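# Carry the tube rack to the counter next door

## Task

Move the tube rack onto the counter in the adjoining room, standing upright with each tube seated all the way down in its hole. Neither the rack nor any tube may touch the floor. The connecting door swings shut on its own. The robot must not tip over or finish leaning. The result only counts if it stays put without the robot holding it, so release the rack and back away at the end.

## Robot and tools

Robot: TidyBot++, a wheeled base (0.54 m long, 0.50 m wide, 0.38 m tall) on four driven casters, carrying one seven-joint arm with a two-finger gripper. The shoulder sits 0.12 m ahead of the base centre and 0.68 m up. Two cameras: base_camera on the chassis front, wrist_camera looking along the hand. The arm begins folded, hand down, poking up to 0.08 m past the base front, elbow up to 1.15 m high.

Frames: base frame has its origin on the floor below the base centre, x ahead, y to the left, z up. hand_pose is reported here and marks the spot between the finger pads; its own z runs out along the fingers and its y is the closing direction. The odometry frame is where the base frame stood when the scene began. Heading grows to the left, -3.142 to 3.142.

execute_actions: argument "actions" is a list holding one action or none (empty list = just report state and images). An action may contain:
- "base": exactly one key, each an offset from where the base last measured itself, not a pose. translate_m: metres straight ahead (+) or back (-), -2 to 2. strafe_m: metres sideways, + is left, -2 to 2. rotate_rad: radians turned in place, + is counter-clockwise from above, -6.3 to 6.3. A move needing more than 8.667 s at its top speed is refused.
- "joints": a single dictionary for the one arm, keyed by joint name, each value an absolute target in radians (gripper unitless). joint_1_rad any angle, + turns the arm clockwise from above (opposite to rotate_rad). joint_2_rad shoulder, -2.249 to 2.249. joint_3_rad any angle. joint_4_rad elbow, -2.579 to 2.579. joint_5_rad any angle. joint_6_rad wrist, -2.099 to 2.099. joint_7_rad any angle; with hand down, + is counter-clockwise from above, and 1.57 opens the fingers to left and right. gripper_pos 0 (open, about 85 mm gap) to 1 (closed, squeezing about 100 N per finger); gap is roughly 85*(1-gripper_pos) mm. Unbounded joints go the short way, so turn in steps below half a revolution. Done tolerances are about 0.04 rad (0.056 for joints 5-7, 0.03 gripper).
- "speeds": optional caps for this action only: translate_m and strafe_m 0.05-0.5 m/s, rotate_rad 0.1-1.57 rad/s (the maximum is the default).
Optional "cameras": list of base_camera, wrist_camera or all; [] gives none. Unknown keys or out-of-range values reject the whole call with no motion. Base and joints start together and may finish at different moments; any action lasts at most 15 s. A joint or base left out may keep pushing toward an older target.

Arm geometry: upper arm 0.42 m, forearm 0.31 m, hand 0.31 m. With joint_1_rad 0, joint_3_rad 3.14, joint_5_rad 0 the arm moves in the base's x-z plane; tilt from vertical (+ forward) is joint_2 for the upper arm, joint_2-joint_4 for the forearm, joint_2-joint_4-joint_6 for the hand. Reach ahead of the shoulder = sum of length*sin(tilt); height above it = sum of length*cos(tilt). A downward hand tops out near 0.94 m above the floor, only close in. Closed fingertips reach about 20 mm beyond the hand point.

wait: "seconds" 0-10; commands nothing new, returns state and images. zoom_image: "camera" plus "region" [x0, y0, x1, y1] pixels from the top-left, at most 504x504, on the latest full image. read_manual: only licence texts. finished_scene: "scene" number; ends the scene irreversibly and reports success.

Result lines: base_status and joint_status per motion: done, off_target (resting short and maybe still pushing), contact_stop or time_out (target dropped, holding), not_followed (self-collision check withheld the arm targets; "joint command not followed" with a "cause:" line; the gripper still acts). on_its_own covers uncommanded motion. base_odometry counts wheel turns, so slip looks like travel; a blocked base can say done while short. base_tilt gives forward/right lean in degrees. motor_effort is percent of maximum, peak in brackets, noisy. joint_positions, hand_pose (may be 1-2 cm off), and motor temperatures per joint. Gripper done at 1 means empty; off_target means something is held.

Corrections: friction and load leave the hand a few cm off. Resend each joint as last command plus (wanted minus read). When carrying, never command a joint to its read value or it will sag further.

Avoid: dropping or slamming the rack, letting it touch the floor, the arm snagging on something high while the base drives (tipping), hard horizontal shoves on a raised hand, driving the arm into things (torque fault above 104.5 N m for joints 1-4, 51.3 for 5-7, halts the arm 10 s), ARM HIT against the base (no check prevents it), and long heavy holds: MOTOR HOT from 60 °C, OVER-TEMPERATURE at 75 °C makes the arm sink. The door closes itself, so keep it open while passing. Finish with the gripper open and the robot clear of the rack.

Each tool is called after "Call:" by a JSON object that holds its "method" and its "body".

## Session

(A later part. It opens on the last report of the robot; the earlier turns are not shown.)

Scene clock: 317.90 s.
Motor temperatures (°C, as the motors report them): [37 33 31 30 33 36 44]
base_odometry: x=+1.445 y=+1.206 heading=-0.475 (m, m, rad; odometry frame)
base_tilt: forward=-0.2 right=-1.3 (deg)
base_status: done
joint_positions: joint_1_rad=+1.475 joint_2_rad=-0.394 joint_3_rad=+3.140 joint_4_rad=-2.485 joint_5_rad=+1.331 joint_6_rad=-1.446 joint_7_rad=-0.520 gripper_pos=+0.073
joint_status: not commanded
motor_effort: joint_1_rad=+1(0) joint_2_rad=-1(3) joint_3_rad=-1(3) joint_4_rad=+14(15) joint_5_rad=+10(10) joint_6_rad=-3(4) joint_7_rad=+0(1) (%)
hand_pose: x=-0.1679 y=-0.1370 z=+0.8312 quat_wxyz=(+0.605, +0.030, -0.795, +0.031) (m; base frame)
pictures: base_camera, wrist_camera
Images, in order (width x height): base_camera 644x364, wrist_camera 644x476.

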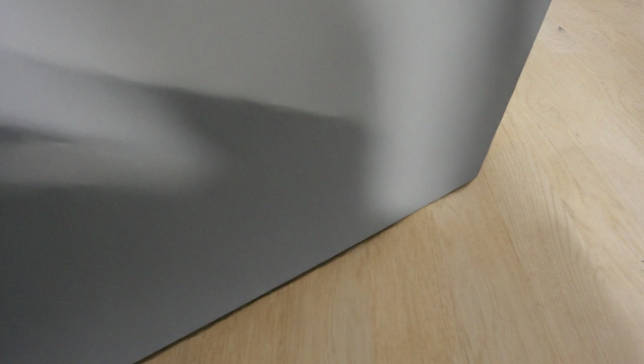

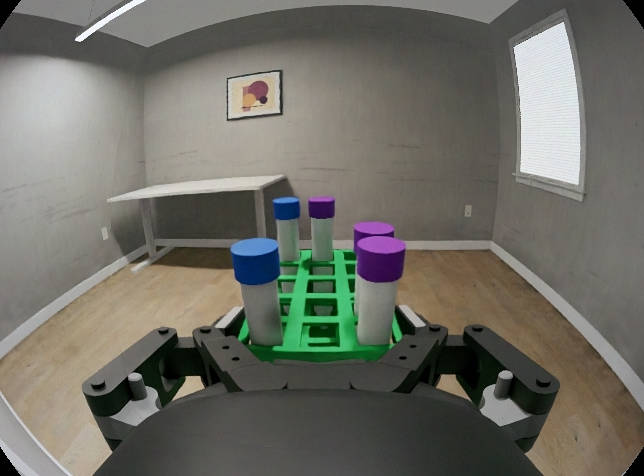

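The door opens easily. Continuing through.

Call:
{"method": "execute_actions", "body": {"actions": [{"base": {"translate_m": 0.45}, "speeds": {"translate_m": 0.13}}]}}

Scene clock: 327.57 s.
Motor temperatures (°C, as the motors report them): [37 33 31 30 33 36 44]
base_odometry: x=+1.846 y=+1.001 heading=-0.475 (m, m, rad; odometry frame)
base_tilt: forward=-0.2 right=-1.3 (deg)
base_status: done
joint_positions: joint_1_rad=+1.475 joint_2_rad=-0.394 joint_3_rad=+3.140 joint_4_rad=-2.485 joint_5_rad=+1.331 joint_6_rad=-1.446 joint_7_rad=-0.520 gripper_pos=+0.073
joint_status: not commanded
motor_effort: joint_1_rad=+0(0) joint_2_rad=-1(1) joint_3_rad=-1(3) joint_4_rad=+14(14) joint_5_rad=+10(11) joint_6_rad=-3(4) joint_7_rad=+0(1) (%)
hand_pose: x=-0.1679 y=-0.1370 z=+0.8312 quat_wxyz=(+0.605, +0.030, -0.795, +0.031) (m; base frame)
pictures: base_camera, wrist_camera
Images, in order (width x height): base_camera 644x364, wrist_camera 644x476.

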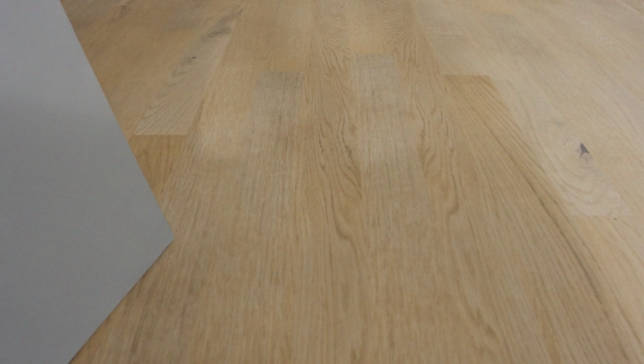

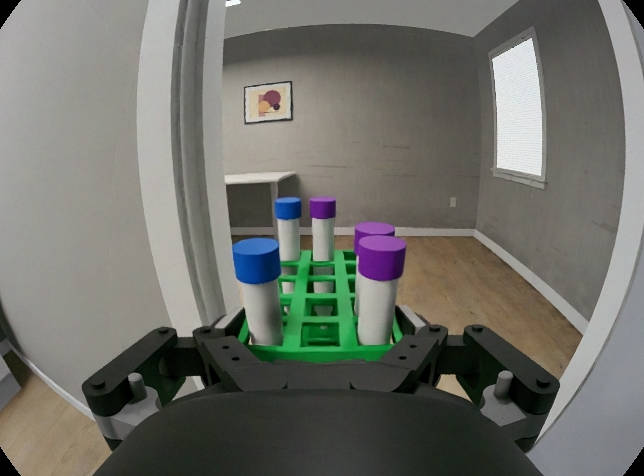

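Call:
{"method": "execute_actions", "body": {"actions": [{"base": {"translate_m": 0.9}, "speeds": {"translate_m": 0.3}}]}}

Scene clock: 334.43 s.
Motor temperatures (°C, as the motors report them): [37 33 31 30 33 36 44]
base_odometry: x=+2.646 y=+0.590 heading=-0.474 (m, m, rad; odometry frame)
base_tilt: forward=-0.2 right=-1.3 (deg)
base_status: done
joint_positions: joint_1_rad=+1.475 joint_2_rad=-0.394 joint_3_rad=+3.140 joint_4_rad=-2.485 joint_5_rad=+1.331 joint_6_rad=-1.446 joint_7_rad=-0.520 gripper_pos=+0.073
joint_status: not commanded
motor_effort: joint_1_rad=+0(1) joint_2_rad=-1(2) joint_3_rad=-2(3) joint_4_rad=+15(15) joint_5_rad=+10(10) joint_6_rad=-3(4) joint_7_rad=-1(0) (%)
hand_pose: x=-0.1680 y=-0.1368 z=+0.8313 quat_wxyz=(+0.605, +0.029, -0.795, +0.031) (m; base frame)
pictures: base_camera, wrist_camera
Images, in order (width x height): base_camera 644x364, wrist_camera 644x476.

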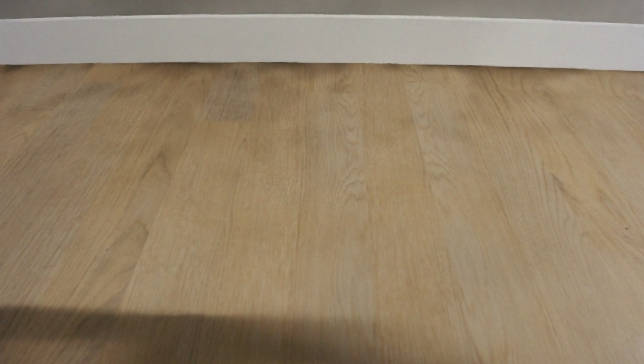

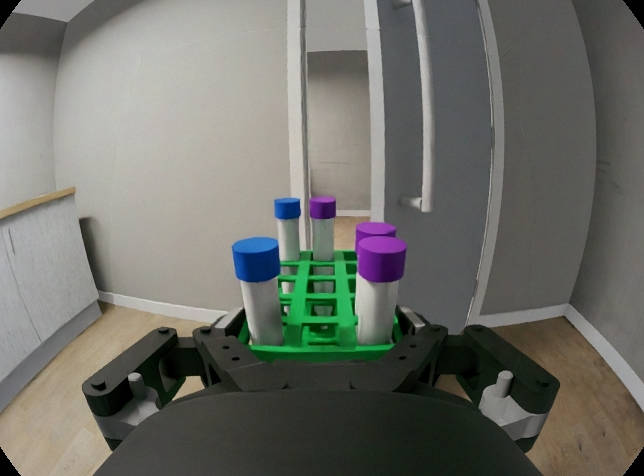

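Call:
{"method": "execute_actions", "body": {"actions": [{"base": {"strafe_m": -0.4}, "joints": {"joint_1_rad": -0.02}, "speeds": {"strafe_m": 0.3}}]}}

Scene clock: 341.67 s.
Motor temperatures (°C, as the motors report them): [37 33 31 30 33 36 44]
base_odometry: x=+2.464 y=+0.234 heading=-0.474 (m, m, rad; odometry frame)
base_tilt: forward=-0.2 right=-1.2 (deg)
base_status: done
joint_positions: joint_1_rad=+0.008 joint_2_rad=-0.395 joint_3_rad=+3.140 joint_4_rad=-2.485 joint_5_rad=+1.331 joint_6_rad=-1.446 joint_7_rad=-0.520 gripper_pos=+0.074
joint_status: all done
motor_effort: joint_1_rad=+1(0) joint_2_rad=+0(1) joint_3_rad=-2(2) joint_4_rad=+15(15) joint_5_rad=+10(11) joint_6_rad=-3(4) joint_7_rad=-1(0) (%)
hand_pose: x=+0.2252 y=-0.2996 z=+0.8314 quat_wxyz=(+0.429, +0.554, -0.571, +0.428) (m; base frame)
pictures: base_camera, wrist_camera
Images, in order (width x height): base_camera 644x364, wrist_camera 644x476.

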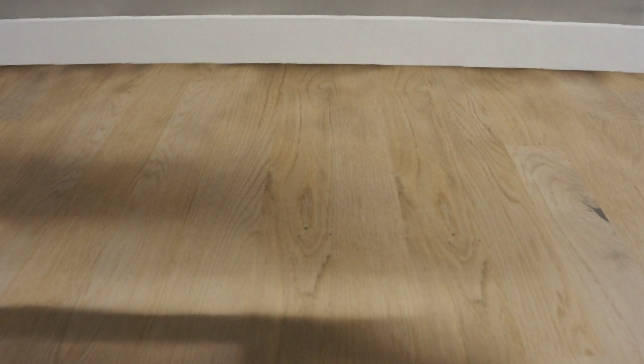

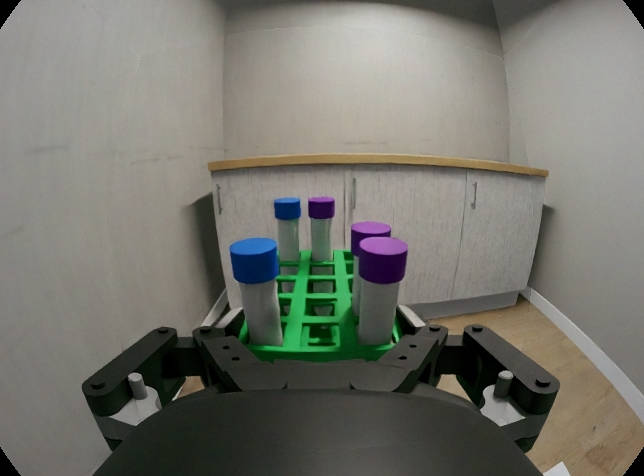

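Call:
{"method": "zoom_image", "body": {"camera": "wrist_camera", "region": [200, 130, 400, 200]}}

Region (200, 130, 400, 200) of wrist_camera's 644x476 image, scaled by 2.520; it fills the top 176 rows of this view, and the rest is white.

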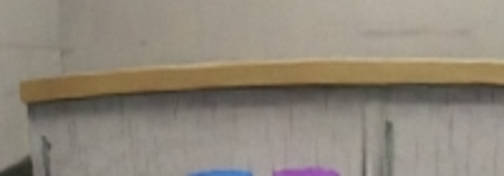

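Call:
{"method": "execute_actions", "body": {"actions": [{"base": {"rotate_rad": -1.585}, "joints": {"joint_4_rad": -1.865, "joint_5_rad": 1.30, "joint_6_rad": -1.615, "joint_7_rad": 0.085}, "speeds": {"rotate_rad": 1.0}}]}}

Scene clock: 377.57 s.
Motor temperatures (°C, as the motors report them): [37 33 31 30 33 36 44]
base_odometry: x=+2.464 y=+0.234 heading=-2.058 (m, m, rad; odometry frame)
base_tilt: forward=-0.2 right=-1.3 (deg)
base_status: done
joint_positions: joint_1_rad=+0.007 joint_2_rad=-0.395 joint_3_rad=+3.140 joint_4_rad=-1.886 joint_5_rad=+1.331 joint_6_rad=-1.588 joint_7_rad=+0.064 gripper_pos=+0.073
joint_status: all done
motor_effort: joint_1_rad=+1(2) joint_2_rad=-3(3) joint_3_rad=-3(2) joint_4_rad=+17(16) joint_5_rad=+12(12) joint_6_rad=+2(5) joint_7_rad=+0(0) (%)
hand_pose: x=+0.2694 y=-0.3019 z=+1.0211 quat_wxyz=(+0.435, +0.551, -0.561, +0.439) (m; base frame)
pictures: base_camera, wrist_camera
Images, in order (width x height): base_camera 644x364, wrist_camera 644x476.

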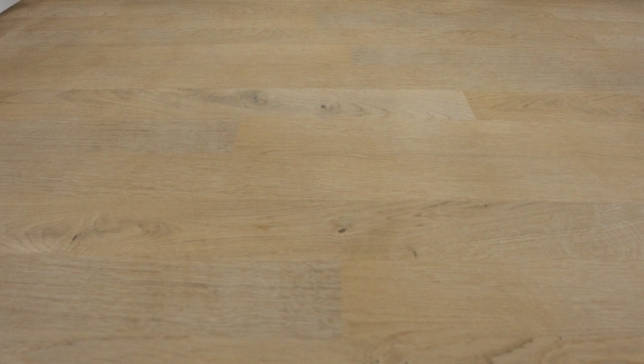

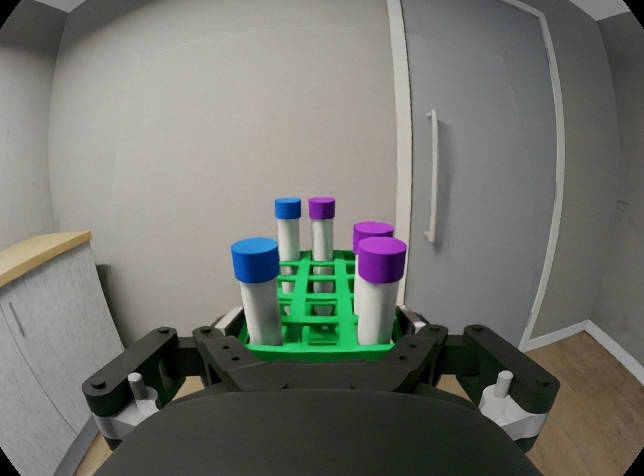

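Call:
{"method": "execute_actions", "body": {"actions": [{"base": {"translate_m": 0.75}, "joints": {"joint_2_rad": 0.256, "joint_4_rad": -1.215, "joint_5_rad": 1.27}, "speeds": {"translate_m": 0.45}}]}}

Scene clock: 385.90 s.
Motor temperatures (°C, as the motors report them): [37 33 31 30 33 36 44]
base_odometry: x=+2.112 y=-0.429 heading=-2.059 (m, m, rad; odometry frame)
base_tilt: forward=-0.2 right=-1.3 (deg)
base_status: done
joint_positions: joint_1_rad=+0.006 joint_2_rad=+0.257 joint_3_rad=+3.140 joint_4_rad=-1.239 joint_5_rad=+1.300 joint_6_rad=-1.594 joint_7_rad=+0.064 gripper_pos=+0.073
joint_status: all done
motor_effort: joint_1_rad=+1(0) joint_2_rad=-31(37) joint_3_rad=+2(3) joint_4_rad=+17(17) joint_5_rad=+12(12) joint_6_rad=+2(4) joint_7_rad=+0(0) (%)
hand_pose: x=+0.5371 y=-0.3008 z=+1.0283 quat_wxyz=(+0.428, +0.559, -0.567, +0.427) (m; base frame)
pictures: base_camera, wrist_camera
Images, in order (width x height): base_camera 644x364, wrist_camera 644x476.

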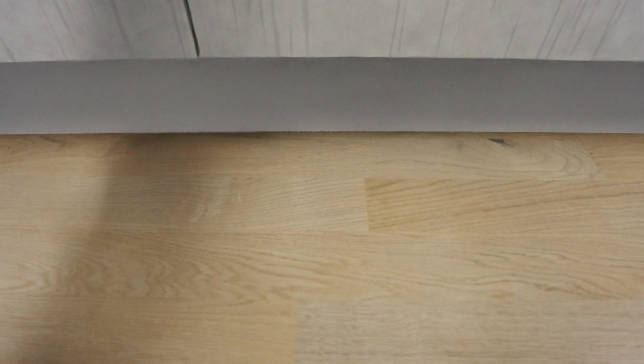

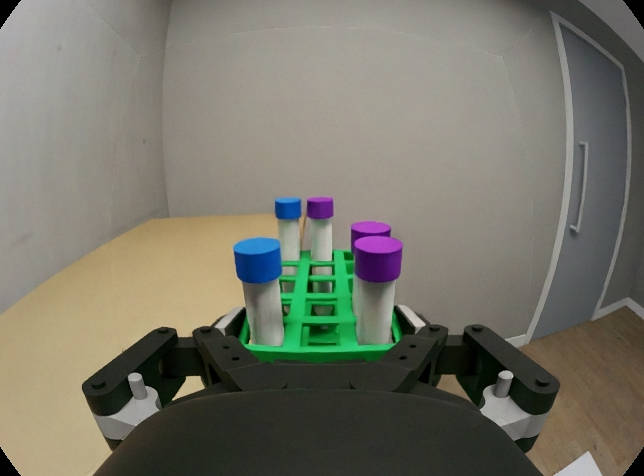

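Call:
{"method": "execute_actions", "body": {"actions": [{"base": {"translate_m": 0.26}, "speeds": {"translate_m": 0.25}}]}}

Scene clock: 391.67 s.
Motor temperatures (°C, as the motors report them): [37 33 31 30 33 36 44]
base_odometry: x=+1.989 y=-0.658 heading=-2.060 (m, m, rad; odometry frame)
base_tilt: forward=-0.2 right=-1.3 (deg)
base_status: done
joint_positions: joint_1_rad=+0.006 joint_2_rad=+0.258 joint_3_rad=+3.140 joint_4_rad=-1.238 joint_5_rad=+1.299 joint_6_rad=-1.594 joint_7_rad=+0.064 gripper_pos=+0.073
joint_status: not commanded
motor_effort: joint_1_rad=+1(1) joint_2_rad=-33(34) joint_3_rad=+1(1) joint_4_rad=+17(17) joint_5_rad=+12(12) joint_6_rad=+2(3) joint_7_rad=+0(0) (%)
hand_pose: x=+0.5375 y=-0.3006 z=+1.0279 quat_wxyz=(+0.427, +0.559, -0.568, +0.427) (m; base frame)
pictures: base_camera, wrist_camera
Images, in order (width x height): base_camera 644x364, wrist_camera 644x476.

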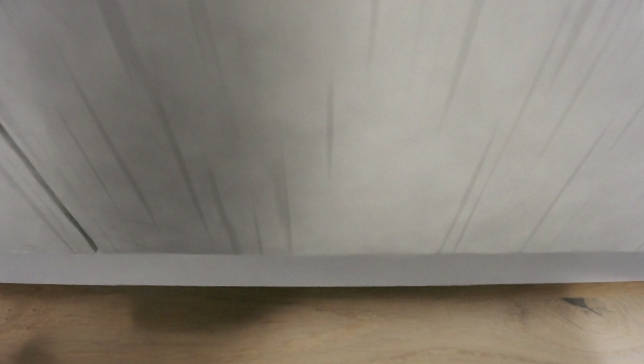

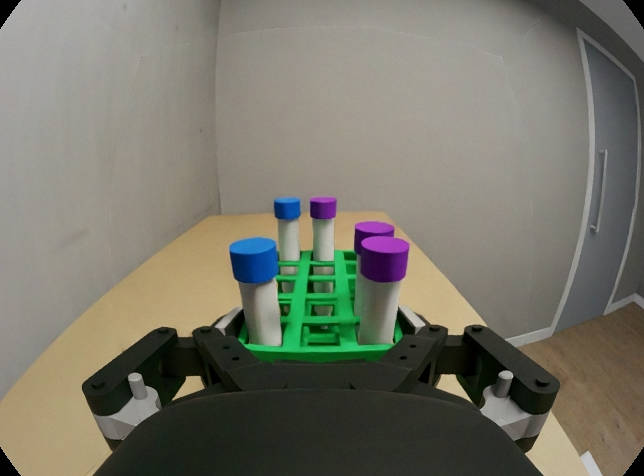

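Call:
{"method": "execute_actions", "body": {"actions": [{"joints": {"joint_4_rad": -1.355, "joint_6_rad": -1.535, "joint_7_rad": -0.065}}], "cameras": ["wrist_camera"]}}

Scene clock: 397.43 s.
Motor temperatures (°C, as the motors report them): [37 33 31 30 33 36 44]
base_odometry: x=+1.989 y=-0.658 heading=-2.060 (m, m, rad; odometry frame)
base_tilt: forward=-0.2 right=-1.3 (deg)
base_status: not commanded
joint_positions: joint_1_rad=+0.006 joint_2_rad=+0.258 joint_3_rad=+3.140 joint_4_rad=-1.344 joint_5_rad=+1.299 joint_6_rad=-1.562 joint_7_rad=-0.045 gripper_pos=+0.073
joint_status: all done
motor_effort: joint_1_rad=+1(0) joint_2_rad=-30(31) joint_3_rad=+0(1) joint_4_rad=+16(17) joint_5_rad=+11(12) joint_6_rad=+1(2) joint_7_rad=+0(1) (%)
hand_pose: x=+0.5393 y=-0.3007 z=+0.9947 quat_wxyz=(+0.425, +0.558, -0.569, +0.430) (m; base frame)
pictures: wrist_camera
Images, in order (width x height): wrist_camera 644x476.

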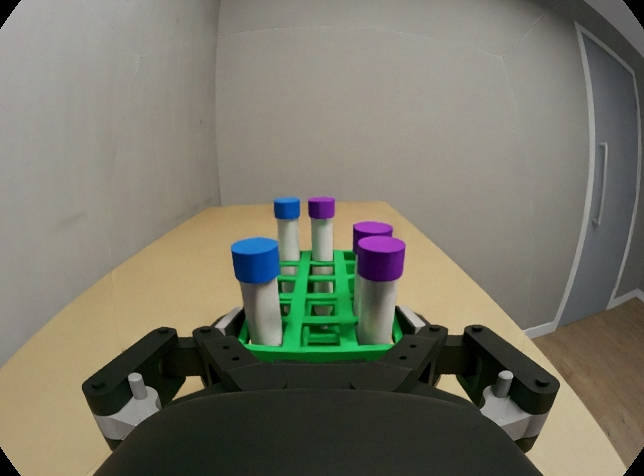

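Call:
{"method": "execute_actions", "body": {"actions": [{"joints": {"joint_4_rad": -1.385, "joint_7_rad": -0.09}}], "cameras": []}}

Scene clock: 403.27 s.
Motor temperatures (°C, as the motors report them): [37 33 31 30 33 36 44]
base_odometry: x=+1.989 y=-0.658 heading=-2.060 (m, m, rad; odometry frame)
base_tilt: forward=-0.2 right=-1.3 (deg)
base_status: not commanded
joint_positions: joint_1_rad=+0.006 joint_2_rad=+0.257 joint_3_rad=+3.140 joint_4_rad=-1.373 joint_5_rad=+1.299 joint_6_rad=-1.562 joint_7_rad=-0.068 gripper_pos=+0.073
joint_status: all done
motor_effort: joint_1_rad=+1(0) joint_2_rad=-29(31) joint_3_rad=+2(1) joint_4_rad=+15(17) joint_5_rad=+9(12) joint_6_rad=+0(0) joint_7_rad=+0(1) (%)
hand_pose: x=+0.5364 y=-0.3007 z=+0.9860 quat_wxyz=(+0.428, +0.557, -0.569, +0.427) (m; base frame)
pictures: none
No camera images: the call's "cameras" was empty. Leave "cameras" out to get every camera's image.

Call:
{"method": "execute_actions", "body": {"actions": [], "cameras": ["wrist_camera"]}}

Scene clock: 406.50 s.
Motor temperatures (°C, as the motors report them): [37 33 31 30 33 36 44]
base_odometry: x=+1.989 y=-0.658 heading=-2.060 (m, m, rad; odometry frame)
base_tilt: forward=-0.2 right=-1.3 (deg)
base_status: not commanded
joint_positions: joint_1_rad=+0.006 joint_2_rad=+0.257 joint_3_rad=+3.140 joint_4_rad=-1.373 joint_5_rad=+1.299 joint_6_rad=-1.562 joint_7_rad=-0.068 gripper_pos=+0.073
joint_status: all done
motor_effort: joint_1_rad=+1(0) joint_2_rad=-28(31) joint_3_rad=+1(1) joint_4_rad=+15(17) joint_5_rad=+8(12) joint_6_rad=+0(0) joint_7_rad=+0(1) (%)
hand_pose: x=+0.5363 y=-0.3007 z=+0.9860 quat_wxyz=(+0.428, +0.557, -0.569, +0.427) (m; base frame)
pictures: wrist_camera
Images, in order (width x height): wrist_camera 644x476.

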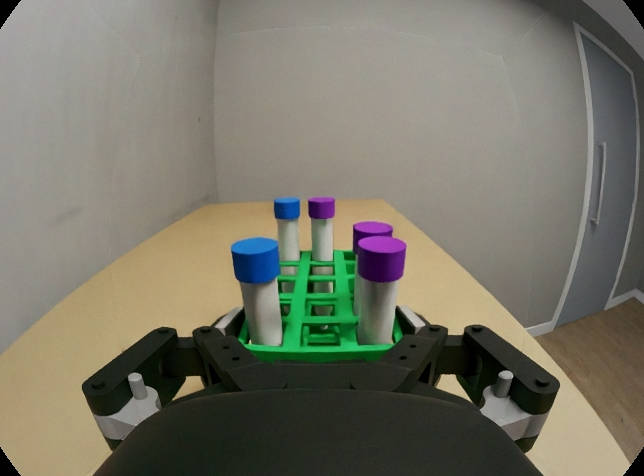

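Call:
{"method": "execute_actions", "body": {"actions": [{"joints": {"gripper_pos": 0.0}}], "cameras": ["wrist_camera"]}}

Scene clock: 410.50 s.
Motor temperatures (°C, as the motors report them): [37 33 31 30 33 36 44]
base_odometry: x=+1.989 y=-0.658 heading=-2.060 (m, m, rad; odometry frame)
base_tilt: forward=-0.2 right=-1.2 (deg)
base_status: not commanded
joint_positions: joint_1_rad=+0.006 joint_2_rad=+0.257 joint_3_rad=+3.140 joint_4_rad=-1.373 joint_5_rad=+1.299 joint_6_rad=-1.562 joint_7_rad=-0.068 gripper_pos=+0.000
joint_status: all done
motor_effort: joint_1_rad=+1(0) joint_2_rad=-29(31) joint_3_rad=+1(2) joint_4_rad=+16(17) joint_5_rad=+10(11) joint_6_rad=+1(0) joint_7_rad=+0(0) (%)
hand_pose: x=+0.5363 y=-0.3007 z=+0.9860 quat_wxyz=(+0.428, +0.557, -0.569, +0.427) (m; base frame)
pictures: wrist_camera
Images, in order (width x height): wrist_camera 644x476.

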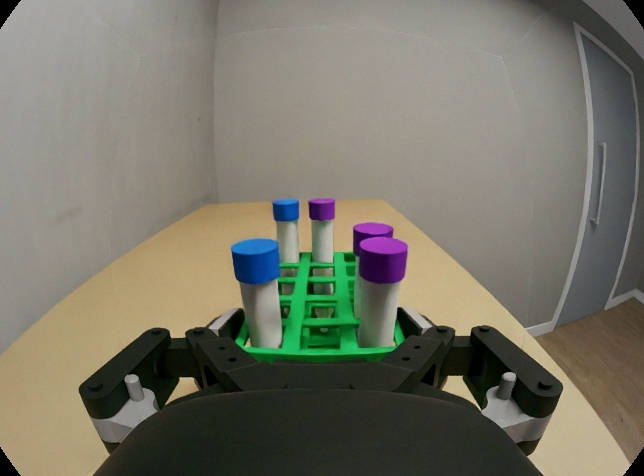

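Released. Backing the hand away along the rack's axis.

Call:
{"method": "execute_actions", "body": {"actions": [{"base": {"strafe_m": 0.2}, "speeds": {"strafe_m": 0.15}}], "cameras": ["wrist_camera"]}}

Scene clock: 414.63 s.
Motor temperatures (°C, as the motors report them): [37 33 31 30 33 36 44]
base_odometry: x=+2.166 y=-0.753 heading=-2.060 (m, m, rad; odometry frame)
base_tilt: forward=-0.2 right=-1.3 (deg)
base_status: done
joint_positions: joint_1_rad=-0.002 joint_2_rad=+0.257 joint_3_rad=+3.140 joint_4_rad=-1.373 joint_5_rad=+1.299 joint_6_rad=-1.561 joint_7_rad=-0.068 gripper_pos=+0.000
joint_status: not commanded
motor_effort: joint_1_rad=+1(4) joint_2_rad=-29(30) joint_3_rad=+1(2) joint_4_rad=+16(16) joint_5_rad=+10(11) joint_6_rad=+0(0) joint_7_rad=+0(0) (%)
hand_pose: x=+0.5386 y=-0.2977 z=+0.9860 quat_wxyz=(+0.426, +0.559, -0.567, +0.429) (m; base frame)
pictures: wrist_camera
Images, in order (width x height): wrist_camera 644x476.

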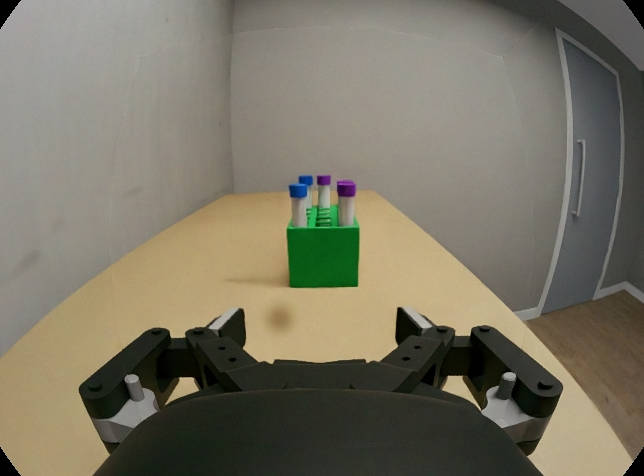

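Call:
{"method": "execute_actions", "body": {"actions": [{"base": {"translate_m": -0.4}, "joints": {"joint_6_rad": -0.9}}], "cameras": ["wrist_camera"]}}

Scene clock: 419.77 s.
Motor temperatures (°C, as the motors report them): [37 33 31 30 33 36 44]
base_odometry: x=+2.354 y=-0.400 heading=-2.060 (m, m, rad; odometry frame)
base_tilt: forward=-0.2 right=-1.2 (deg)
base_status: done
joint_positions: joint_1_rad=-0.005 joint_2_rad=+0.254 joint_3_rad=+3.140 joint_4_rad=-1.373 joint_5_rad=+1.299 joint_6_rad=-0.906 joint_7_rad=-0.068 gripper_pos=+0.000
joint_status: all done
motor_effort: joint_1_rad=+1(2) joint_2_rad=-34(37) joint_3_rad=+1(3) joint_4_rad=+19(20) joint_5_rad=+8(10) joint_6_rad=+2(3) joint_7_rad=-1(0) (%)
hand_pose: x=+0.7280 y=-0.2312 z=+0.9948 quat_wxyz=(+0.210, +0.676, -0.408, +0.577) (m; base frame)
pictures: wrist_camera
Images, in order (width x height): wrist_camera 644x476.

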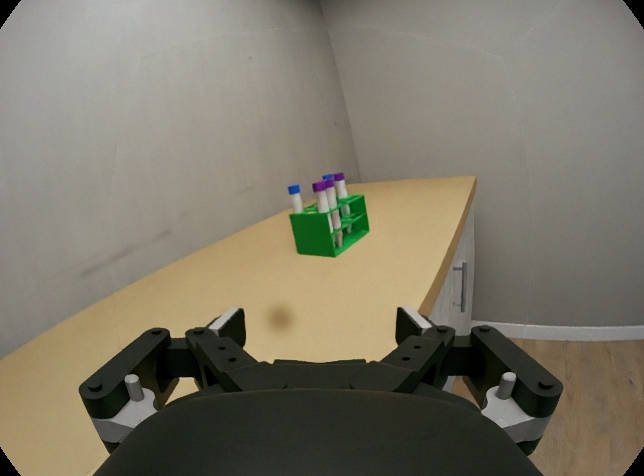

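Call:
{"method": "zoom_image", "body": {"camera": "wrist_camera", "region": [270, 160, 390, 270]}}

Region (270, 160, 390, 270) of wrist_camera's 644x476 image, scaled by 4.200; it fills the top 462 rows of this view, and the rest is white.

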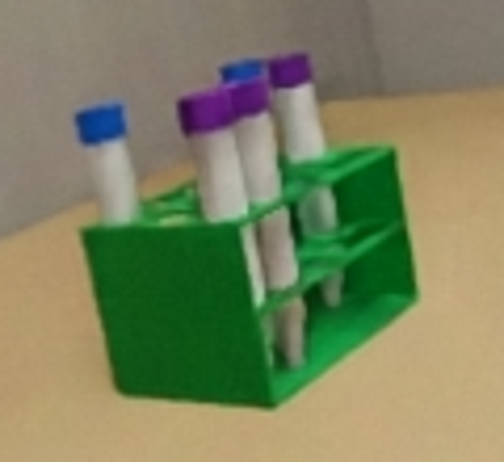

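Call:
{"method": "finished_scene", "body": {"scene": 1}}

The scene is finished: the task was done.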